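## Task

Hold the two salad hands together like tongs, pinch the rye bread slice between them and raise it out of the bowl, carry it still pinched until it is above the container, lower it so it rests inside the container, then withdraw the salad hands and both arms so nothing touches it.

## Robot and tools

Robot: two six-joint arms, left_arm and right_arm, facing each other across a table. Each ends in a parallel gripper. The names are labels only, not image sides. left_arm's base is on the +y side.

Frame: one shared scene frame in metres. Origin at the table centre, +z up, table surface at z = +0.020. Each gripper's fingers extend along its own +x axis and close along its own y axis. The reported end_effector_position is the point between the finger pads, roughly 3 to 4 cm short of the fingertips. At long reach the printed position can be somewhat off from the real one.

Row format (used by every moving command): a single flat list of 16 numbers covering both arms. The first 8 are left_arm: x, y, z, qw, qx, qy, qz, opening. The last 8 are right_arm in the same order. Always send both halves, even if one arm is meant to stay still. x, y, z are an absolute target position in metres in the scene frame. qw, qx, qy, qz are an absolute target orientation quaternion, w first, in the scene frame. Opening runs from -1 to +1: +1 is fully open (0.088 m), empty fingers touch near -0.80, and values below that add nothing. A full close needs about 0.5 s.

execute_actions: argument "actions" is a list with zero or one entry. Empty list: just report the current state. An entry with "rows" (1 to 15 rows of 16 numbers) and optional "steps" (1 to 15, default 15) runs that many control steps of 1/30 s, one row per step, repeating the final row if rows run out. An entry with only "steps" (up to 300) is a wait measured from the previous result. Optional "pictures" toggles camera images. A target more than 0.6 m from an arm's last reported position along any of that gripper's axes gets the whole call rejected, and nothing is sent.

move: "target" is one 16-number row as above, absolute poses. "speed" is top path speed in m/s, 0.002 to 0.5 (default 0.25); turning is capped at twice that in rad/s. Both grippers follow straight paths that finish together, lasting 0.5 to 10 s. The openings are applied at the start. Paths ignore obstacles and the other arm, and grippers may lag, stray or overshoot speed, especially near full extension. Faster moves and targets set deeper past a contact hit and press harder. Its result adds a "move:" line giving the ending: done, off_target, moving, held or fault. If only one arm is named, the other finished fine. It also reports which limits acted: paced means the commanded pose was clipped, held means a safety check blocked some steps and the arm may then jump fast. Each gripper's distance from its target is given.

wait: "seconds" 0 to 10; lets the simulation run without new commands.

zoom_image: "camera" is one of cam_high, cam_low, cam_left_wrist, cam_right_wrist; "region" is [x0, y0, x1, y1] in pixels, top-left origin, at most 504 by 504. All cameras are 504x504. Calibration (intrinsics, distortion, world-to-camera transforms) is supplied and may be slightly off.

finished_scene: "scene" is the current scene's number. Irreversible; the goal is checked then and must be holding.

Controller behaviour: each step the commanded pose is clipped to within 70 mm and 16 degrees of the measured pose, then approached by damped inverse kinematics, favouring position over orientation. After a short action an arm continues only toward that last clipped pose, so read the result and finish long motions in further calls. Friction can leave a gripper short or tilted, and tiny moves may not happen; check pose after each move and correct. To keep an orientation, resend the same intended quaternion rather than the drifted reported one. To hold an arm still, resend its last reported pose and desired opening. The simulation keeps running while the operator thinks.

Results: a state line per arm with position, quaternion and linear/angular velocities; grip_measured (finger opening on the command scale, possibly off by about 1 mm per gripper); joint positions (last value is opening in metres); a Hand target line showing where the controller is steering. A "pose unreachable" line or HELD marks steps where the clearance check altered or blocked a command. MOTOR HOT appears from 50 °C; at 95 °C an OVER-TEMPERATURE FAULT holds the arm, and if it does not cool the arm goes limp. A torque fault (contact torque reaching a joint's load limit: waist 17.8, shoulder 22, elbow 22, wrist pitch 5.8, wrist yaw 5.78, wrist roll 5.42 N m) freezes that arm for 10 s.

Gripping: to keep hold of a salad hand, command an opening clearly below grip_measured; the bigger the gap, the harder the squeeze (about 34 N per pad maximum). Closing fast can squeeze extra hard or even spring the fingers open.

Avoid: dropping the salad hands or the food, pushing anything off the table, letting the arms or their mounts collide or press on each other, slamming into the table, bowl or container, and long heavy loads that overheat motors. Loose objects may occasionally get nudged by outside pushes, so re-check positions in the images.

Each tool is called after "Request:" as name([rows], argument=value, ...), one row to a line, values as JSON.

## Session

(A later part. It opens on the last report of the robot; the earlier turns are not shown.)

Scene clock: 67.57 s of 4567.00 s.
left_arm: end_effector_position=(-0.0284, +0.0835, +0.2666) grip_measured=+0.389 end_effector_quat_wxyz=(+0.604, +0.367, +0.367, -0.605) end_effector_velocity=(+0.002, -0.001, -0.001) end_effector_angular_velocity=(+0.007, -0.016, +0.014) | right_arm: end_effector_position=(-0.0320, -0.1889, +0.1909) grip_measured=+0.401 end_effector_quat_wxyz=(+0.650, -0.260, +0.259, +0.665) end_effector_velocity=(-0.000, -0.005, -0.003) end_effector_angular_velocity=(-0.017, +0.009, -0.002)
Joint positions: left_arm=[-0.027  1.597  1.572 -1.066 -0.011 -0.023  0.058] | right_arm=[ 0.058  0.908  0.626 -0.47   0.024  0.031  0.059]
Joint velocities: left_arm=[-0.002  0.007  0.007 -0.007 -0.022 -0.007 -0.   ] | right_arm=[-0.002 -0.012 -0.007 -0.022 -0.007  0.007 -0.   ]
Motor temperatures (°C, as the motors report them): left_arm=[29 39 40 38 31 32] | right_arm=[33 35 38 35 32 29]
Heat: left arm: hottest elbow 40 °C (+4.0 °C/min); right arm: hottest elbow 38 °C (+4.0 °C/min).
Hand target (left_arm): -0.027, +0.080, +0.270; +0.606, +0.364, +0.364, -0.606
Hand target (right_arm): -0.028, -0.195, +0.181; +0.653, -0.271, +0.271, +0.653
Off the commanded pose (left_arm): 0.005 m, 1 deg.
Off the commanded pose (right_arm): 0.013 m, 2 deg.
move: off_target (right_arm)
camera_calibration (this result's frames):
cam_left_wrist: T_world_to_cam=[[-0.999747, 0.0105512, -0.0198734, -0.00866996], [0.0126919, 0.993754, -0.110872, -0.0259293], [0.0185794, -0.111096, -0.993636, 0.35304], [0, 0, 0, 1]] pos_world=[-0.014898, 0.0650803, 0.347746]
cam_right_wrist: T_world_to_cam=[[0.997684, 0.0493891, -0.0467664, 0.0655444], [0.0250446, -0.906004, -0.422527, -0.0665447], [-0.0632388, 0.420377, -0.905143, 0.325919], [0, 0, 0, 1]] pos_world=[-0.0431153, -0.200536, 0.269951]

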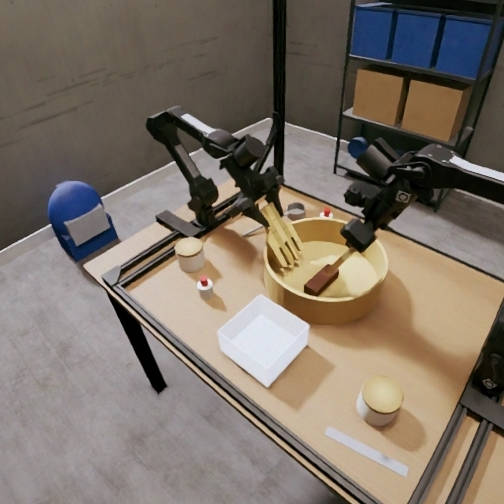

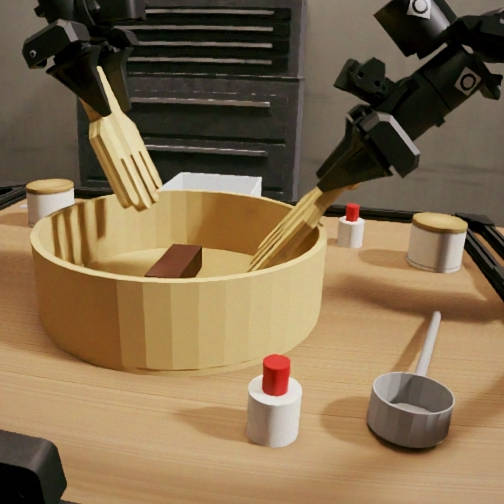

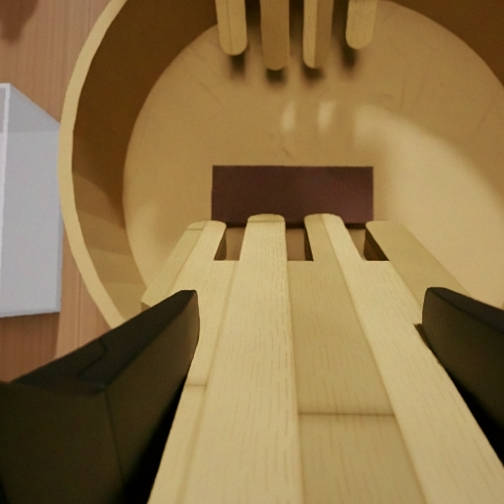

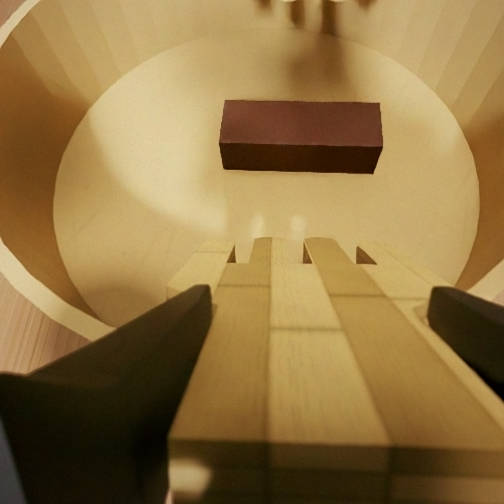

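Request:
move(target=[-0.027,0.08,0.21,0.593,0.385,0.385,-0.593,-1,-0.028,-0.188,0.192,0.653,-0.265,0.265,0.66,-1], speed=0.1)

Request:
move(target=[-0.027,0.068,0.175,0.593,0.385,0.385,-0.593,-1,-0.027,-0.115,0.185,0.612,-0.354,0.354,0.612,-1], speed=0.1)

Scene clock: 69.27 s of 4567.00 s.
left_arm: end_effector_position=(-0.0281, +0.0802, +0.2141) grip_measured=+0.389 end_effector_quat_wxyz=(+0.594, +0.383, +0.383, -0.595) end_effector_velocity=(+0.004, +0.002, -0.001) end_effector_angular_velocity=(+0.007, -0.017, +0.018) | right_arm: end_effector_position=(-0.0312, -0.1884, +0.1916) grip_measured=+0.400 end_effector_quat_wxyz=(+0.648, -0.263, +0.263, +0.664) end_effector_velocity=(-0.000, -0.002, -0.002) end_effector_angular_velocity=(-0.007, -0.001, +0.008)
Joint positions: left_arm=[-0.026  1.628  1.414 -0.93  -0.011 -0.023  0.058] | right_arm=[ 0.05   0.917  0.637 -0.482  0.015  0.027  0.059]
Joint velocities: left_arm=[ 0.002 -0.002 -0.002 -0.007 -0.022 -0.007  0.   ] | right_arm=[-0.002 -0.002 -0.002 -0.007 -0.007 -0.007  0.   ]
Motor temperatures (°C, as the motors report them): left_arm=[29 39 40 38 31 32] | right_arm=[33 35 38 35 32 29]
Heat: left arm: hottest elbow 40 °C (+4.0 °C/min); right arm: hottest elbow 38 °C (+4.0 °C/min).
Hand target (left_arm): -0.027, +0.081, +0.210; +0.593, +0.385, +0.385, -0.593
Hand target (right_arm): -0.028, -0.188, +0.192; +0.652, -0.264, +0.265, +0.659
Off the commanded pose (left_arm): 0.004 m, 0 deg.
Off the commanded pose (right_arm): 0.003 m, 1 deg.
move: done
camera_calibration (this result's frames):
cam_left_wrist: T_world_to_cam=[[-0.999731, 0.0104828, -0.0207057, -0.00915201], [0.0116695, 0.998246, -0.0580481, -0.0401237], [0.0200609, -0.0582741, -0.998099, 0.29724], [0, 0, 0, 1]] pos_world=[-0.0146442, 0.0574706, 0.294156]
cam_right_wrist: T_world_to_cam=[[0.997502, 0.0501992, -0.0497034, 0.0654534], [0.0251332, -0.909741, -0.414415, -0.0680027], [-0.0660205, 0.41213, -0.90873, 0.325388], [0, 0, 0, 1]] pos_world=[-0.0420985, -0.199253, 0.270761]

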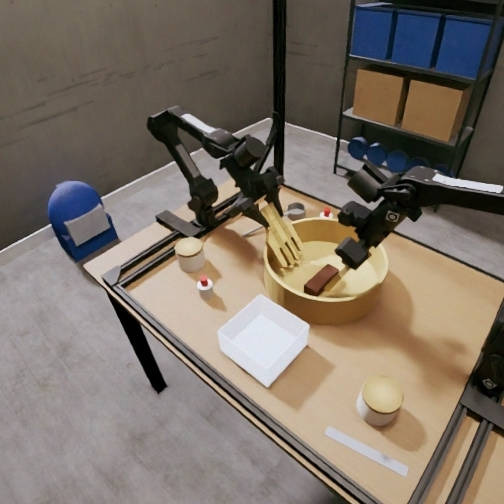

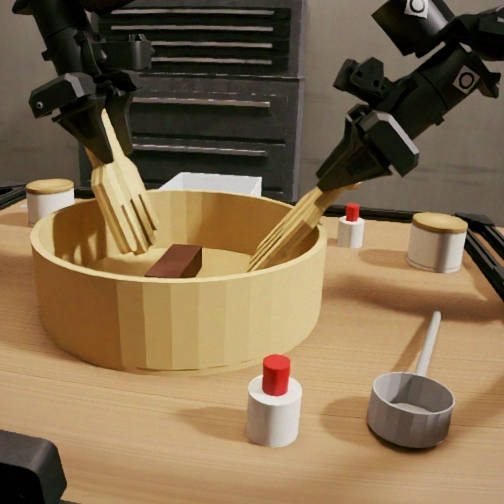

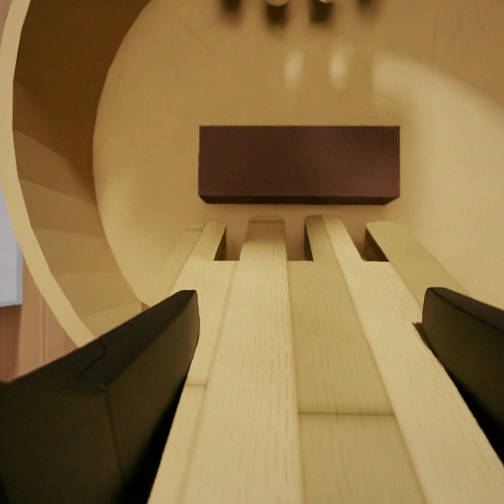

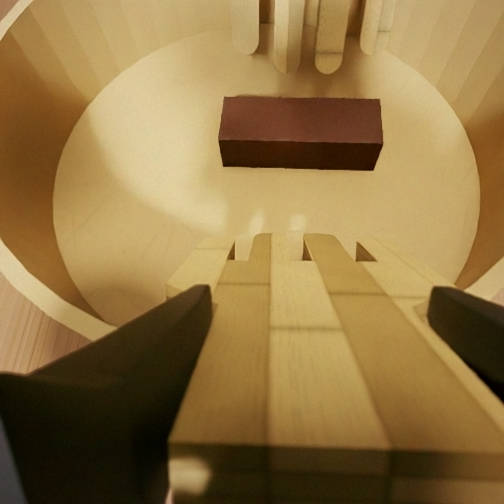

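Scene clock: 71.07 s of 4567.00 s.
left_arm: end_effector_position=(-0.0281, +0.0678, +0.1799) grip_measured=+0.389 end_effector_quat_wxyz=(+0.595, +0.382, +0.382, -0.595) end_effector_velocity=(+0.002, -0.003, +0.000) end_effector_angular_velocity=(-0.017, +0.010, +0.011) | right_arm: end_effector_position=(-0.0280, -0.1160, +0.1891) grip_measured=+0.400 end_effector_quat_wxyz=(+0.614, -0.348, +0.348, +0.617) end_effector_velocity=(+0.001, +0.002, -0.002) end_effector_angular_velocity=(-0.022, +0.009, -0.010)
Joint positions: left_arm=[-0.025  1.678  1.332 -0.796 -0.011 -0.022  0.058] | right_arm=[ 0.029  1.412  1.064 -0.681  0.013  0.023  0.059]
Joint velocities: left_arm=[ 0.007 -0.002 -0.007  0.022  0.007 -0.007 -0.   ] | right_arm=[-0.007  0.022  0.022 -0.022 -0.007  0.007 -0.   ]
Motor temperatures (°C, as the motors report them): left_arm=[29 39 40 38 31 32] | right_arm=[33 35 38 35 32 29]
Heat: left arm: hottest elbow 40 °C (+4.1 °C/min); right arm: hottest elbow 38 °C (+4.1 °C/min).
Hand target (left_arm): -0.027, +0.068, +0.175; +0.593, +0.385, +0.385, -0.593
Hand target (right_arm): -0.027, -0.115, +0.184; +0.612, -0.355, +0.354, +0.612
Off the commanded pose (left_arm): 0.005 m, 1 deg.
Off the commanded pose (right_arm): 0.004 m, 1 deg.
move: done
camera_calibration (this result's frames):
cam_left_wrist: T_world_to_cam=[[-0.999726, 0.0103665, -0.020988, -0.00969001], [0.0116163, 0.998111, -0.0603289, -0.0293325], [0.020323, -0.0605562, -0.997958, 0.262594], [0, 0, 0, 1]] pos_world=[-0.0146833, 0.0452793, 0.260085]
cam_right_wrist: T_world_to_cam=[[0.998617, 0.0207438, -0.0483035, 0.0549121], [0.0128243, -0.987222, -0.158831, -0.0609446], [-0.0509811, 0.157992, -0.986123, 0.279135], [0, 0, 0, 1]] pos_world=[-0.039824, -0.105406, 0.268234]

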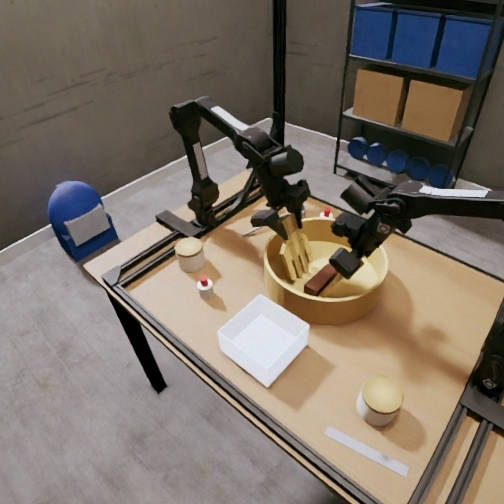

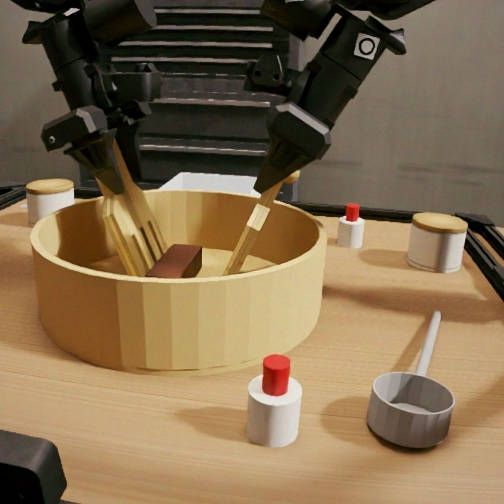

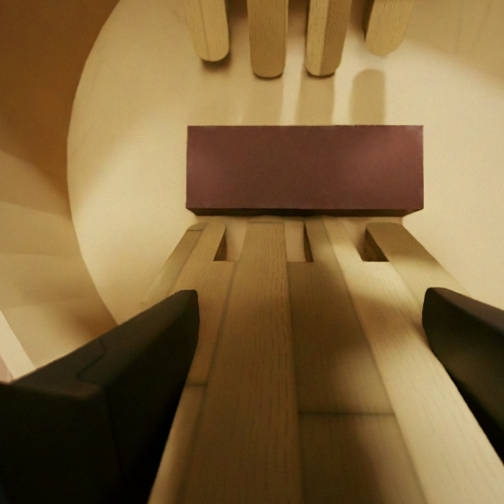

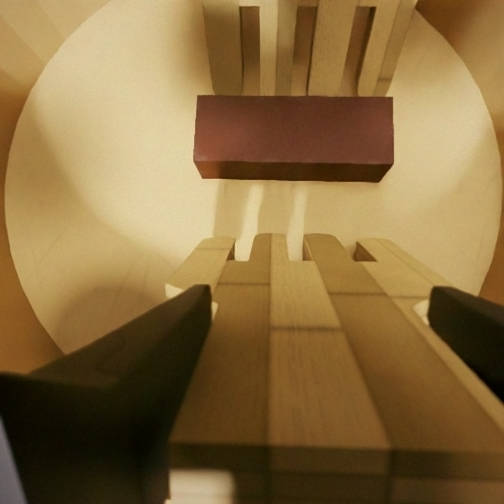

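Request:
move(target=[-0.027,0.066,0.172,0.593,0.385,0.385,-0.593,-1,-0.027,-0.088,0.174,0.612,-0.354,0.354,0.612,-1], speed=0.05)

Request:
execute_actions([
  {"rows":[[-0.027,0.056,0.18,0.599,0.375,0.375,-0.599,-1,-0.027,-0.078,0.181,0.618,-0.343,0.343,0.618,-1]],"steps":15},
])

Scene clock: 72.40 s of 4567.00 s.
left_arm: end_effector_position=(-0.0280, +0.0654, +0.1793) grip_measured=+0.389 end_effector_quat_wxyz=(+0.596, +0.380, +0.380, -0.596) end_effector_velocity=(+0.002, +0.005, -0.000) end_effector_angular_velocity=(+0.017, -0.004, +0.012) | right_arm: end_effector_position=(-0.0279, -0.0882, +0.1871) grip_measured=+0.400 end_effector_quat_wxyz=(+0.618, -0.342, +0.342, +0.619) end_effector_velocity=(-0.002, -0.003, -0.003) end_effector_angular_velocity=(-0.022, -0.006, +0.025)
Joint positions: left_arm=[-0.024  1.682  1.332 -0.784 -0.011 -0.022  0.058] | right_arm=[ 0.027  1.509  1.133 -0.635  0.013  0.022  0.059]
Joint velocities: left_arm=[ 0.002 -0.007 -0.002 -0.022 -0.007 -0.007 -0.   ] | right_arm=[ 0.002  0.002  0.002 -0.022 -0.007 -0.022 -0.   ]
Motor temperatures (°C, as the motors report them): left_arm=[29 39 40 38 31 32] | right_arm=[33 35 38 35 32 29]
Heat: left arm: hottest elbow 40 °C (+4.0 °C/min); right arm: hottest elbow 38 °C (+3.0 °C/min).
Hand target (left_arm): -0.027, +0.066, +0.172; +0.593, +0.385, +0.385, -0.593
Hand target (right_arm): -0.027, -0.089, +0.174; +0.612, -0.354, +0.354, +0.612
Off the commanded pose (left_arm): 0.007 m, 1 deg.
Off the commanded pose (right_arm): 0.013 m, 2 deg.
move: off_target (right_arm)
camera_calibration (this result's frames):
cam_left_wrist: T_world_to_cam=[[-0.999734, 0.00983341, -0.0208823, -0.00957248], [0.0112242, 0.997652, -0.0675615, -0.0256439], [0.0201689, -0.0677779, -0.997497, 0.262226], [0, 0, 0, 1]] pos_world=[-0.0145709, 0.0434509, 0.259637]
cam_right_wrist: T_world_to_cam=[[0.998665, 0.0197874, -0.0477205, 0.0539487], [0.011048, -0.98417, -0.176881, -0.0302615], [-0.0504651, 0.176118, -0.983075, 0.273734], [0, 0, 0, 1]] pos_world=[-0.0397283, -0.0790595, 0.266323]

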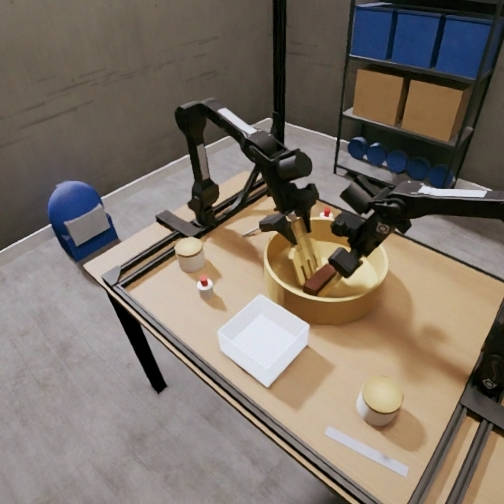

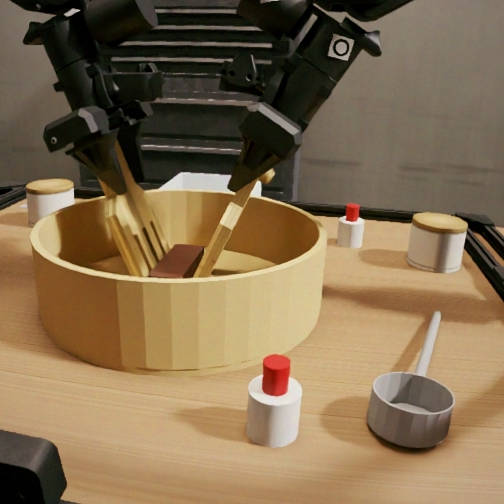

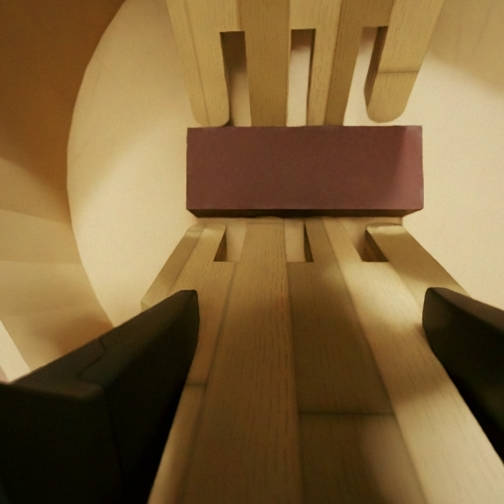

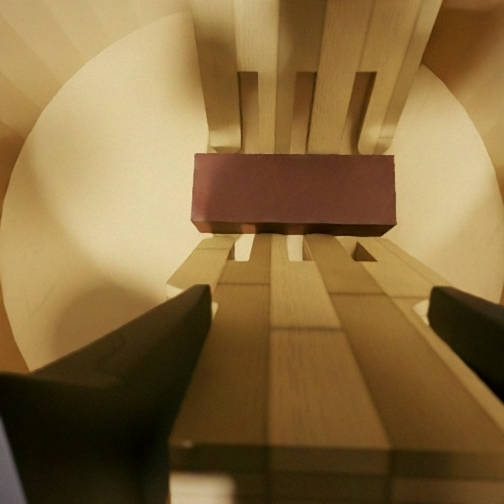

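Scene clock: 72.90 s of 4567.00 s.
left_arm: end_effector_position=(-0.0281, +0.0625, +0.1800) grip_measured=+0.389 end_effector_quat_wxyz=(+0.597, +0.379, +0.378, -0.598) end_effector_velocity=(+0.000, -0.002, +0.001) end_effector_angular_velocity=(-0.007, +0.003, +0.021) | right_arm: end_effector_position=(-0.0280, -0.0811, +0.1897) grip_measured=+0.400 end_effector_quat_wxyz=(+0.621, -0.337, +0.338, +0.622) end_effector_velocity=(-0.000, +0.001, +0.001) end_effector_angular_velocity=(+0.007, -0.006, +0.020)
Joint positions: left_arm=[-0.024  1.689  1.34  -0.78  -0.011 -0.021  0.058] | right_arm=[ 0.026  1.524  1.151 -0.621  0.013  0.022  0.059]
Joint velocities: left_arm=[-0.002  0.002  0.002  0.007 -0.007 -0.022 -0.001] | right_arm=[-0.002 -0.002 -0.002  0.007 -0.007 -0.022 -0.   ]
Motor temperatures (°C, as the motors report them): left_arm=[29 39 40 38 31 32] | right_arm=[33 35 38 35 32 29]
Heat: left arm: hottest elbow 40 °C (+4.0 °C/min); right arm: hottest elbow 38 °C (+3.0 °C/min).
Hand target (left_arm): -0.027, +0.056, +0.180; +0.599, +0.375, +0.375, -0.599
Hand target (right_arm): -0.027, -0.078, +0.181; +0.618, -0.343, +0.343, +0.618
Off the commanded pose (left_arm): 0.007 m, 1 deg.
Off the commanded pose (right_arm): 0.009 m, 1 deg.
Steps of this call (steps 1 to 15: all 15 steps of this action). Readings (end_effector_position):
1: left_arm (-0.0280, +0.0653, +0.1789) | right_arm (-0.0280, -0.0877, +0.1873)
2: left_arm (-0.0280, +0.0653, +0.1788) | right_arm (-0.0280, -0.0869, +0.1876)
4: left_arm (-0.0280, +0.0650, +0.1790) | right_arm (-0.0280, -0.0848, +0.1885)
8: left_arm (-0.0280, +0.0636, +0.1797) | right_arm (-0.0280, -0.0822, +0.1893)
15: the state above
camera_calibration (this result's frames):
cam_left_wrist: T_world_to_cam=[[-0.999716, 0.0107485, -0.0212871, -0.00958346], [0.0122819, 0.997237, -0.0732629, -0.0216468], [0.0204408, -0.0735035, -0.997085, 0.263039], [0, 0, 0, 1]] pos_world=[-0.0146916, 0.0410244, 0.260483]
cam_right_wrist: T_world_to_cam=[[0.998652, 0.0201716, -0.0478266, 0.0540339], [0.0105943, -0.981215, -0.192625, -0.0195385], [-0.0508137, 0.191859, -0.980106, 0.275807], [0, 0, 0, 1]] pos_world=[-0.0397393, -0.0731775, 0.269141]

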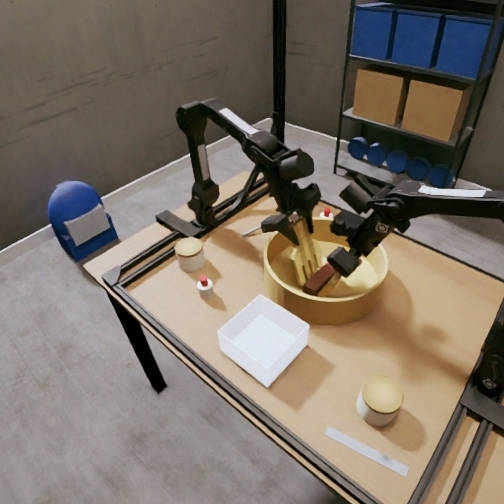

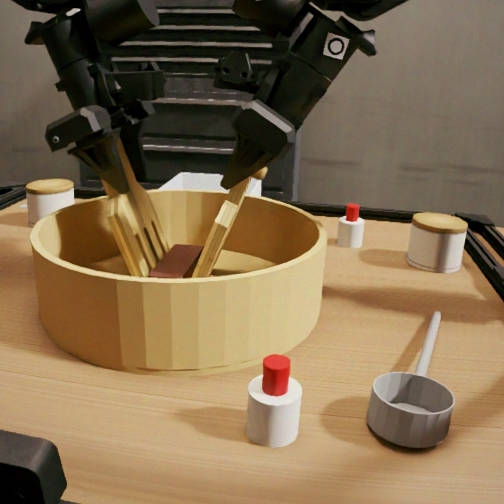

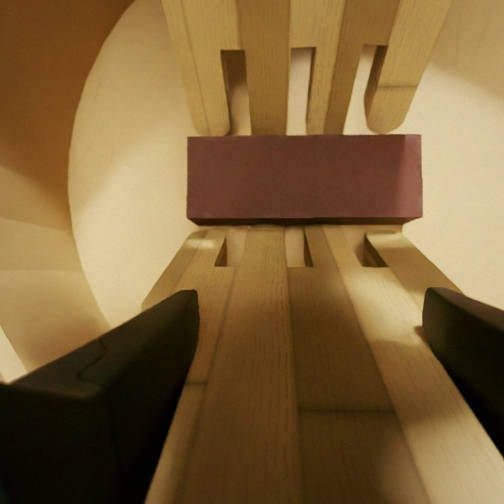

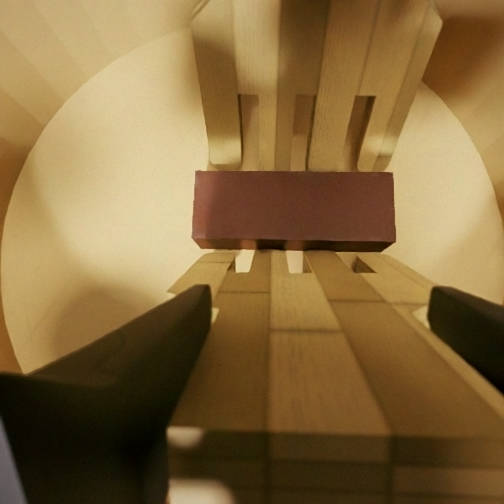

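Request:
execute_actions([
  {"rows":[[-0.027,0.056,0.19,0.601,0.372,0.372,-0.601,-1,-0.027,-0.075,0.197,0.623,-0.334,0.334,0.623,-1]],"steps":10},
], pictures=false)

Request:
execute_actions([
  {"rows":[[-0.027,0.054,0.21,0.603,0.369,0.369,-0.603,-1,-0.027,-0.073,0.216,0.625,-0.33,0.33,0.625,-1]],"steps":10},
])

Scene clock: 73.80 s of 4567.00 s.
left_arm: end_effector_position=(-0.0280, +0.0606, +0.1839) grip_measured=+0.389 end_effector_quat_wxyz=(+0.598, +0.378, +0.377, -0.598) end_effector_velocity=(+0.000, +0.002, +0.001) end_effector_angular_velocity=(+0.012, -0.004, +0.007) | right_arm: end_effector_position=(-0.0281, -0.0785, +0.1932) grip_measured=+0.400 end_effector_quat_wxyz=(+0.621, -0.337, +0.337, +0.622) end_effector_velocity=(-0.000, -0.005, -0.003) end_effector_angular_velocity=(-0.032, +0.001, +0.008)
Joint positions: left_arm=[-0.024  1.693  1.359 -0.793 -0.011 -0.021  0.058] | right_arm=[ 0.026  1.531  1.171 -0.633  0.013  0.022  0.059]
Joint velocities: left_arm=[-0.002  0.002  0.012 -0.022 -0.007 -0.007 -0.   ] | right_arm=[-0.002  0.002  0.007 -0.037 -0.007 -0.007 -0.   ]
Motor temperatures (°C, as the motors report them): left_arm=[29 39 40 38 31 32] | right_arm=[33 35 38 35 32 29]
Heat: left arm: hottest elbow 40 °C (+4.0 °C/min); right arm: hottest elbow 38 °C (+3.0 °C/min).
Hand target (left_arm): -0.027, +0.056, +0.190; +0.601, +0.372, +0.372, -0.601
Hand target (right_arm): -0.027, -0.075, +0.197; +0.623, -0.334, +0.334, +0.623
Off the commanded pose (left_arm): 0.008 m, 1 deg.
Off the commanded pose (right_arm): 0.005 m, 1 deg.
Steps of this call (steps 1 to 17: nothing new was sent; steps 18 to 27: all 10 steps of this action). Readings (end_effector_position):
18: left_arm (-0.0281, +0.0614, +0.1813) | right_arm (-0.0280, -0.0797, +0.1915)
19: left_arm (-0.0281, +0.0612, +0.1818) | right_arm (-0.0280, -0.0793, +0.1923)
21: left_arm (-0.0279, +0.0609, +0.1822) | right_arm (-0.0280, -0.0789, +0.1927)
25: left_arm (-0.0279, +0.0608, +0.1834) | right_arm (-0.0281, -0.0784, +0.1933)
27: the state above

Scene clock: 74.13 s of 4567.00 s.
left_arm: end_effector_position=(-0.0280, +0.0584, +0.2006) grip_measured=+0.389 end_effector_quat_wxyz=(+0.598, +0.377, +0.377, -0.598) end_effector_velocity=(+0.000, +0.004, +0.011) end_effector_angular_velocity=(+0.017, -0.010, -0.006) | right_arm: end_effector_position=(-0.0281, -0.0777, +0.2063) grip_measured=+0.400 end_effector_quat_wxyz=(+0.620, -0.338, +0.339, +0.621) end_effector_velocity=(-0.002, -0.000, +0.016) end_effector_angular_velocity=(-0.003, -0.006, +0.025)
Joint positions: left_arm=[-0.024  1.695  1.427 -0.856 -0.011 -0.021  0.058] | right_arm=[ 0.026  1.533  1.227 -0.692  0.013  0.022  0.059]
Joint velocities: left_arm=[-0.002 -0.002  0.046 -0.066 -0.007  0.007 -0.   ] | right_arm=[ 0.002 -0.002  0.061 -0.066 -0.007 -0.022 -0.   ]
Motor temperatures (°C, as the motors report them): left_arm=[29 39 40 38 31 32] | right_arm=[33 35 38 35 32 29]
Heat: left arm: hottest elbow 40 °C (+4.1 °C/min); right arm: hottest elbow 38 °C (+3.0 °C/min).
Hand target (left_arm): -0.027, +0.054, +0.210; +0.603, +0.369, +0.369, -0.603
Hand target (right_arm): -0.027, -0.073, +0.216; +0.625, -0.330, +0.330, +0.625
Off the commanded pose (left_arm): 0.010 m, 1 deg.
Off the commanded pose (right_arm): 0.011 m, 2 deg.
Steps of this call (steps 1 to 10: all 10 steps of this action). Readings (end_effector_position):
1: left_arm (-0.0279, +0.0609, +0.1863) | right_arm (-0.0280, -0.0788, +0.1952)
2: left_arm (-0.0280, +0.0605, +0.1886) | right_arm (-0.0280, -0.0788, +0.1970)
4: left_arm (-0.0280, +0.0593, +0.1946) | right_arm (-0.0281, -0.0782, +0.2017)
8: left_arm (-0.0280, +0.0582, +0.1999) | right_arm (-0.0281, -0.0779, +0.2052)
10: the state above
camera_calibration (this result's frames):
cam_left_wrist: T_world_to_cam=[[-0.999722, 0.0102618, -0.0212187, -0.0090341], [0.0118924, 0.996866, -0.0782075, -0.0150709], [0.0203496, -0.0784381, -0.996711, 0.283493], [0, 0, 0, 1]] pos_world=[-0.0146213, 0.037353, 0.28119]
cam_right_wrist: T_world_to_cam=[[0.998656, 0.0200075, -0.0478049, 0.0548289], [0.0106116, -0.981871, -0.189256, -0.0137885], [-0.0507247, 0.188494, -0.980763, 0.291242], [0, 0, 0, 1]] pos_world=[-0.0398357, -0.0695329, 0.285651]

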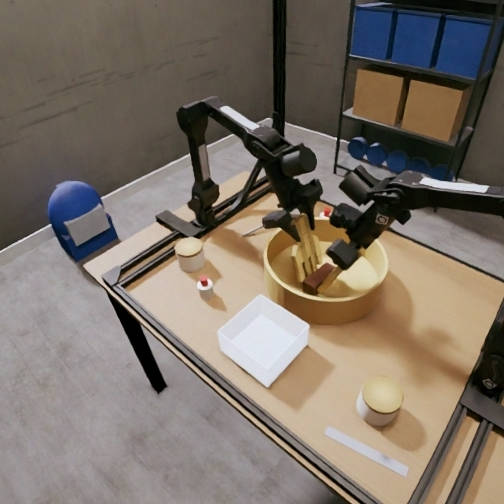

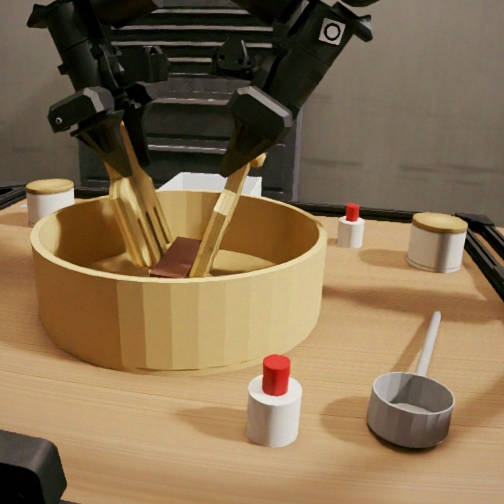

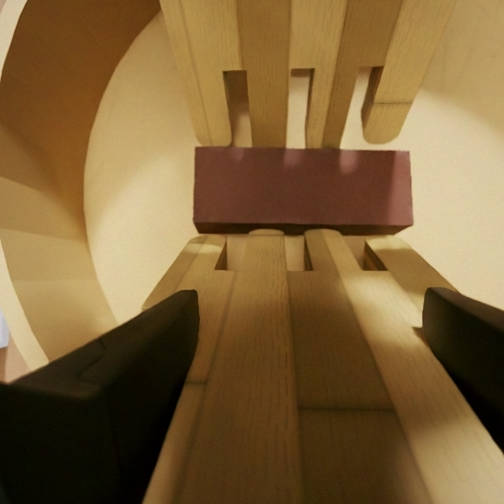

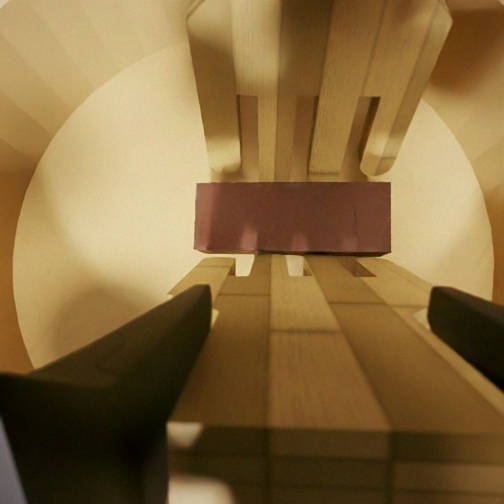

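Request:
execute_actions([
  {"rows":[[-0.027,0.064,0.176,0.6,0.374,0.374,-0.6,-1,-0.027,-0.084,0.18,0.606,-0.364,0.364,0.606,-1]],"steps":15},
], pictures=false)

Request:
execute_actions([
  {"rows":[[-0.027,0.062,0.176,0.6,0.374,0.374,-0.6,-1,-0.027,-0.087,0.16,0.593,-0.385,0.385,0.593,0.401]],"steps":15},
])

Scene clock: 75.23 s of 4567.00 s.
left_arm: end_effector_position=(-0.0278, +0.0612, +0.1800) grip_measured=+0.389 end_effector_quat_wxyz=(+0.601, +0.372, +0.372, -0.602) end_effector_velocity=(-0.002, +0.004, -0.002) end_effector_angular_velocity=(+0.003, +0.003, -0.012) | right_arm: end_effector_position=(-0.0280, -0.0803, +0.1935) grip_measured=+0.400 end_effector_quat_wxyz=(+0.613, -0.352, +0.352, +0.614) end_effector_velocity=(-0.000, -0.002, +0.001) end_effector_angular_velocity=(-0.003, +0.003, +0.008)
Joint positions: left_arm=[-0.024  1.679  1.32  -0.749 -0.01  -0.02   0.058] | right_arm=[ 0.026  1.556  1.218 -0.703  0.013  0.022  0.059]
Joint velocities: left_arm=[-0.002 -0.012 -0.022  0.007  0.007  0.007 -0.   ] | right_arm=[-0.002 -0.007 -0.002 -0.007 -0.007 -0.007 -0.   ]
Motor temperatures (°C, as the motors report them): left_arm=[29 40 40 38 31 32] | right_arm=[33 35 38 35 32 29]
Heat: left arm: hottest shoulder 40 °C (+4.1 °C/min); right arm: hottest elbow 38 °C (+3.0 °C/min).
Hand target (left_arm): -0.027, +0.064, +0.176; +0.600, +0.374, +0.374, -0.600
Hand target (right_arm): -0.027, -0.085, +0.180; +0.606, -0.364, +0.364, +0.606
Off the commanded pose (left_arm): 0.005 m, 0 deg.
Off the commanded pose (right_arm): 0.014 m, 2 deg.
Steps of this call (steps 1 to 18: nothing new was sent; steps 19 to 33: all 15 steps of this action). Readings (end_effector_position):
19: left_arm (-0.0279, +0.0578, +0.1993) | right_arm (-0.0281, -0.0779, +0.2058)
20: left_arm (-0.0279, +0.0576, +0.1963) | right_arm (-0.0281, -0.0784, +0.2037)
22: left_arm (-0.0278, +0.0594, +0.1880) | right_arm (-0.0280, -0.0793, +0.1979)
26: left_arm (-0.0278, +0.0612, +0.1807) | right_arm (-0.0280, -0.0803, +0.1937)
33: the state above

Scene clock: 75.73 s of 4567.00 s.
left_arm: end_effector_position=(-0.0279, +0.0609, +0.1801) grip_measured=+0.389 end_effector_quat_wxyz=(+0.602, +0.371, +0.371, -0.602) end_effector_velocity=(+0.000, +0.002, -0.001) end_effector_angular_velocity=(+0.007, -0.003, +0.007) | right_arm: end_effector_position=(-0.0276, -0.0820, +0.1856) grip_measured=+0.402 end_effector_quat_wxyz=(+0.607, -0.363, +0.362, +0.607) end_effector_velocity=(-0.000, -0.002, -0.001) end_effector_angular_velocity=(-0.007, +0.003, +0.007)
Joint positions: left_arm=[-0.024  1.679  1.319 -0.747 -0.01  -0.02   0.058] | right_arm=[ 0.025  1.576  1.221 -0.721  0.012  0.021  0.059]
Joint velocities: left_arm=[-0.002 -0.002 -0.002 -0.007 -0.007 -0.007 -0.   ] | right_arm=[-0.002 -0.002 -0.002 -0.007 -0.007 -0.007  0.   ]
Motor temperatures (°C, as the motors report them): left_arm=[29 40 40 38 31 32] | right_arm=[33 35 38 35 32 29]
Heat: left arm: hottest shoulder 40 °C (+4.0 °C/min); right arm: hottest elbow 38 °C (+3.0 °C/min).
Hand target (left_arm): -0.027, +0.062, +0.176; +0.600, +0.374, +0.374, -0.600
Hand target (right_arm): -0.027, -0.088, +0.161; +0.593, -0.385, +0.385, +0.593
Off the commanded pose (left_arm): 0.004 m, 1 deg.
Off the commanded pose (right_arm): 0.026 m, 4 deg.
Steps of this call (steps 1 to 15: all 15 steps of this action). Readings (end_effector_position):
1: left_arm (-0.0278, +0.0612, +0.1799) | right_arm (-0.0280, -0.0804, +0.1916)
2: left_arm (-0.0278, +0.0612, +0.1800) | right_arm (-0.0280, -0.0805, +0.1907)
4: left_arm (-0.0278, +0.0610, +0.1801) | right_arm (-0.0279, -0.0806, +0.1900)
8: left_arm (-0.0278, +0.0609, +0.1801) | right_arm (-0.0280, -0.0804, +0.1895)
15: the state above
camera_calibration (this result's frames):
cam_left_wrist: T_world_to_cam=[[-0.999734, 0.00999844, -0.0207864, -0.0094043], [0.0119665, 0.99523, -0.0968204, -0.0156341], [0.0197192, -0.0970434, -0.995085, 0.264045], [0, 0, 0, 1]] pos_world=[-0.0144215, 0.0412774, 0.261038]
cam_right_wrist: T_world_to_cam=[[0.998735, 0.0166702, -0.0474452, 0.0530766], [0.0112482, -0.993607, -0.112332, -0.0371776], [-0.0490145, 0.111656, -0.992537, 0.267793], [0, 0, 0, 1]] pos_world=[-0.0394655, -0.0677254, 0.264137]

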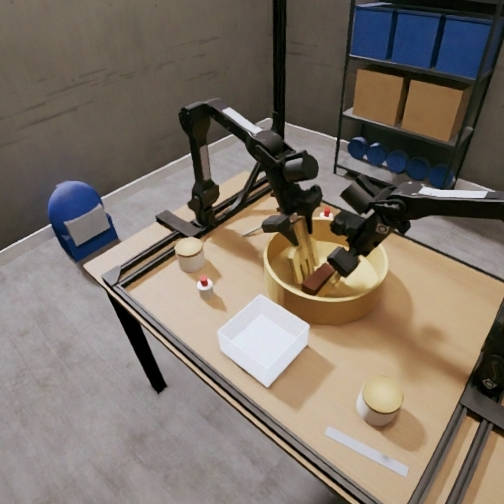

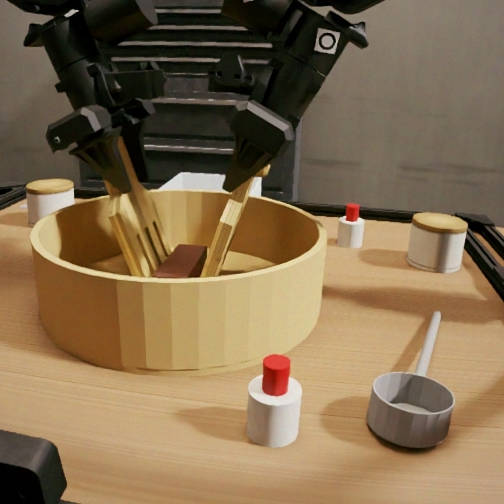

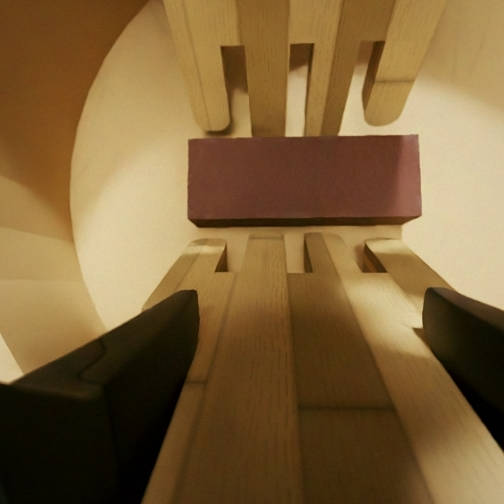

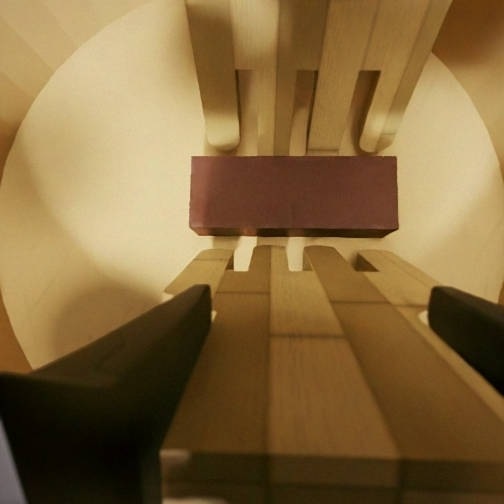

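Sliding began.

Request:
execute_actions([
  {"rows":[[-0.027,0.062,0.18,0.6,0.374,0.374,-0.6,-1,-0.027,-0.086,0.165,0.593,-0.385,0.385,0.593,0.401]],"steps":12},
], pictures=false)

Request:
execute_actions([
  {"rows":[[-0.027,0.062,0.182,0.6,0.374,0.374,-0.6,-1,-0.027,-0.084,0.175,0.6,-0.374,0.374,0.6,-1]],"steps":12},
])

Scene clock: 76.57 s of 4567.00 s.
left_arm: end_effector_position=(-0.0278, +0.0615, +0.1798) grip_measured=+0.389 end_effector_quat_wxyz=(+0.601, +0.372, +0.372, -0.601) end_effector_velocity=(+0.003, +0.008, -0.003) end_effector_angular_velocity=(+0.036, -0.017, +0.014) | right_arm: end_effector_position=(-0.0276, -0.0848, +0.1761) grip_measured=+0.402 end_effector_quat_wxyz=(+0.599, -0.374, +0.374, +0.601) end_effector_velocity=(-0.000, -0.004, -0.000) end_effector_angular_velocity=(-0.018, +0.016, +0.009)
Joint positions: left_arm=[-0.024  1.679  1.319 -0.75  -0.01  -0.02   0.058] | right_arm=[ 0.024  1.597  1.22  -0.739  0.008  0.02   0.059]
Joint velocities: left_arm=[-0.002 -0.002 -0.002 -0.037 -0.022 -0.007 -0.   ] | right_arm=[-0.007 -0.002  0.002 -0.022 -0.022 -0.007 -0.   ]
Motor temperatures (°C, as the motors report them): left_arm=[29 40 40 38 31 32] | right_arm=[33 35 38 35 32 29]
Heat: left arm: hottest shoulder 40 °C (+4.0 °C/min); right arm: hottest elbow 38 °C (+3.0 °C/min).
Hand target (left_arm): -0.027, +0.062, +0.180; +0.600, +0.374, +0.374, -0.600
Hand target (right_arm): -0.027, -0.086, +0.165; +0.593, -0.385, +0.385, +0.593
Off the commanded pose (left_arm): 0.001 m, 0 deg.
Off the commanded pose (right_arm): 0.011 m, 2 deg.
Steps of this call (steps 1 to 13: nothing new was sent; steps 14 to 25: all 12 steps of this action). Readings (end_effector_position):
14: left_arm (-0.0279, +0.0609, +0.1801) | right_arm (-0.0276, -0.0829, +0.1768)
15: left_arm (-0.0279, +0.0609, +0.1801) | right_arm (-0.0276, -0.0831, +0.1765)
17: left_arm (-0.0278, +0.0609, +0.1801) | right_arm (-0.0276, -0.0834, +0.1766)
21: left_arm (-0.0278, +0.0613, +0.1799) | right_arm (-0.0276, -0.0843, +0.1763)
25: the state above

Scene clock: 76.97 s of 4567.00 s.
left_arm: end_effector_position=(-0.0278, +0.0626, +0.1803) grip_measured=+0.389 end_effector_quat_wxyz=(+0.600, +0.374, +0.374, -0.600) end_effector_velocity=(+0.000, +0.002, -0.001) end_effector_angular_velocity=(+0.007, +0.003, +0.021) | right_arm: end_effector_position=(-0.0276, -0.0841, +0.1768) grip_measured=+0.397 end_effector_quat_wxyz=(+0.600, -0.373, +0.373, +0.602) end_effector_velocity=(-0.000, -0.001, +0.001) end_effector_angular_velocity=(-0.003, +0.003, +0.007)
Joint positions: left_arm=[-0.024  1.679  1.324 -0.76  -0.01  -0.02   0.058] | right_arm=[ 0.024  1.597  1.221 -0.736  0.008  0.02   0.058]
Joint velocities: left_arm=[-0.002 -0.002 -0.002 -0.007 -0.007 -0.022  0.   ] | right_arm=[-0.002 -0.002  0.002 -0.007 -0.007 -0.007 -0.   ]
Motor temperatures (°C, as the motors report them): left_arm=[29 40 40 38 31 32] | right_arm=[33 35 38 35 32 29]
Heat: left arm: hottest shoulder 40 °C (+4.0 °C/min); right arm: hottest elbow 38 °C (+3.0 °C/min).
Hand target (left_arm): -0.027, +0.062, +0.182; +0.600, +0.374, +0.374, -0.600
Hand target (right_arm): -0.027, -0.084, +0.175; +0.600, -0.374, +0.374, +0.600
Off the commanded pose (left_arm): 0.002 m, 0 deg.
Off the commanded pose (right_arm): 0.002 m, 0 deg.
Steps of this call (steps 1 to 12: all 12 steps of this action). Readings (end_effector_position):
1: left_arm (-0.0278, +0.0616, +0.1800) | right_arm (-0.0276, -0.0847, +0.1762)
2: left_arm (-0.0278, +0.0618, +0.1802) | right_arm (-0.0276, -0.0847, +0.1764)
4: left_arm (-0.0278, +0.0623, +0.1801) | right_arm (-0.0276, -0.0847, +0.1764)
8: left_arm (-0.0278, +0.0625, +0.1802) | right_arm (-0.0276, -0.0843, +0.1767)
12: the state above
camera_calibration (this result's frames):
cam_left_wrist: T_world_to_cam=[[-0.999729, 0.0101972, -0.0209164, -0.00936664], [0.0119873, 0.996108, -0.0873247, -0.0191203], [0.0199445, -0.0875518, -0.99596, 0.263909], [0, 0, 0, 1]] pos_world=[-0.0143984, 0.0422472, 0.260978]
cam_right_wrist: T_world_to_cam=[[0.998624, 0.0157071, -0.0500292, 0.0530992], [0.0118245, -0.996963, -0.0769783, -0.0467797], [-0.0510864, 0.0762808, -0.995777, 0.256739], [0, 0, 0, 1]] pos_world=[-0.0393571, -0.0670559, 0.25471]

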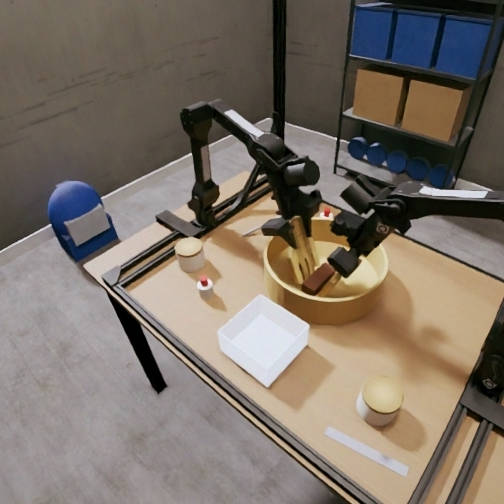

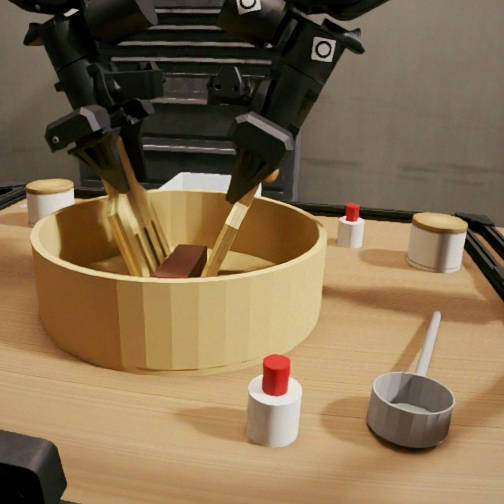

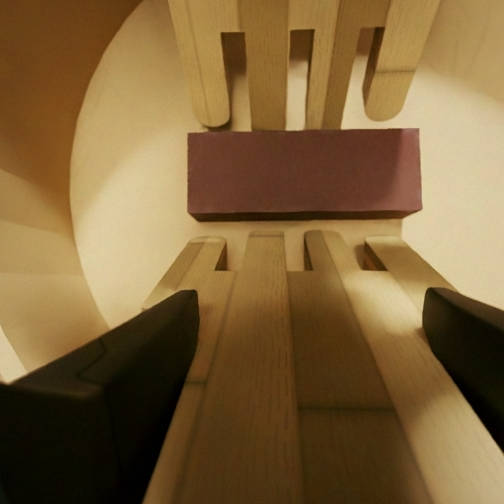

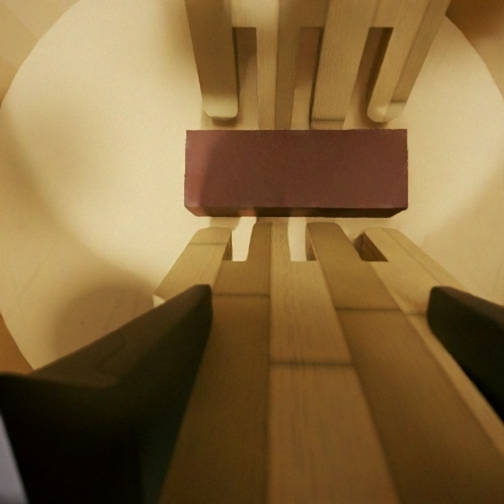

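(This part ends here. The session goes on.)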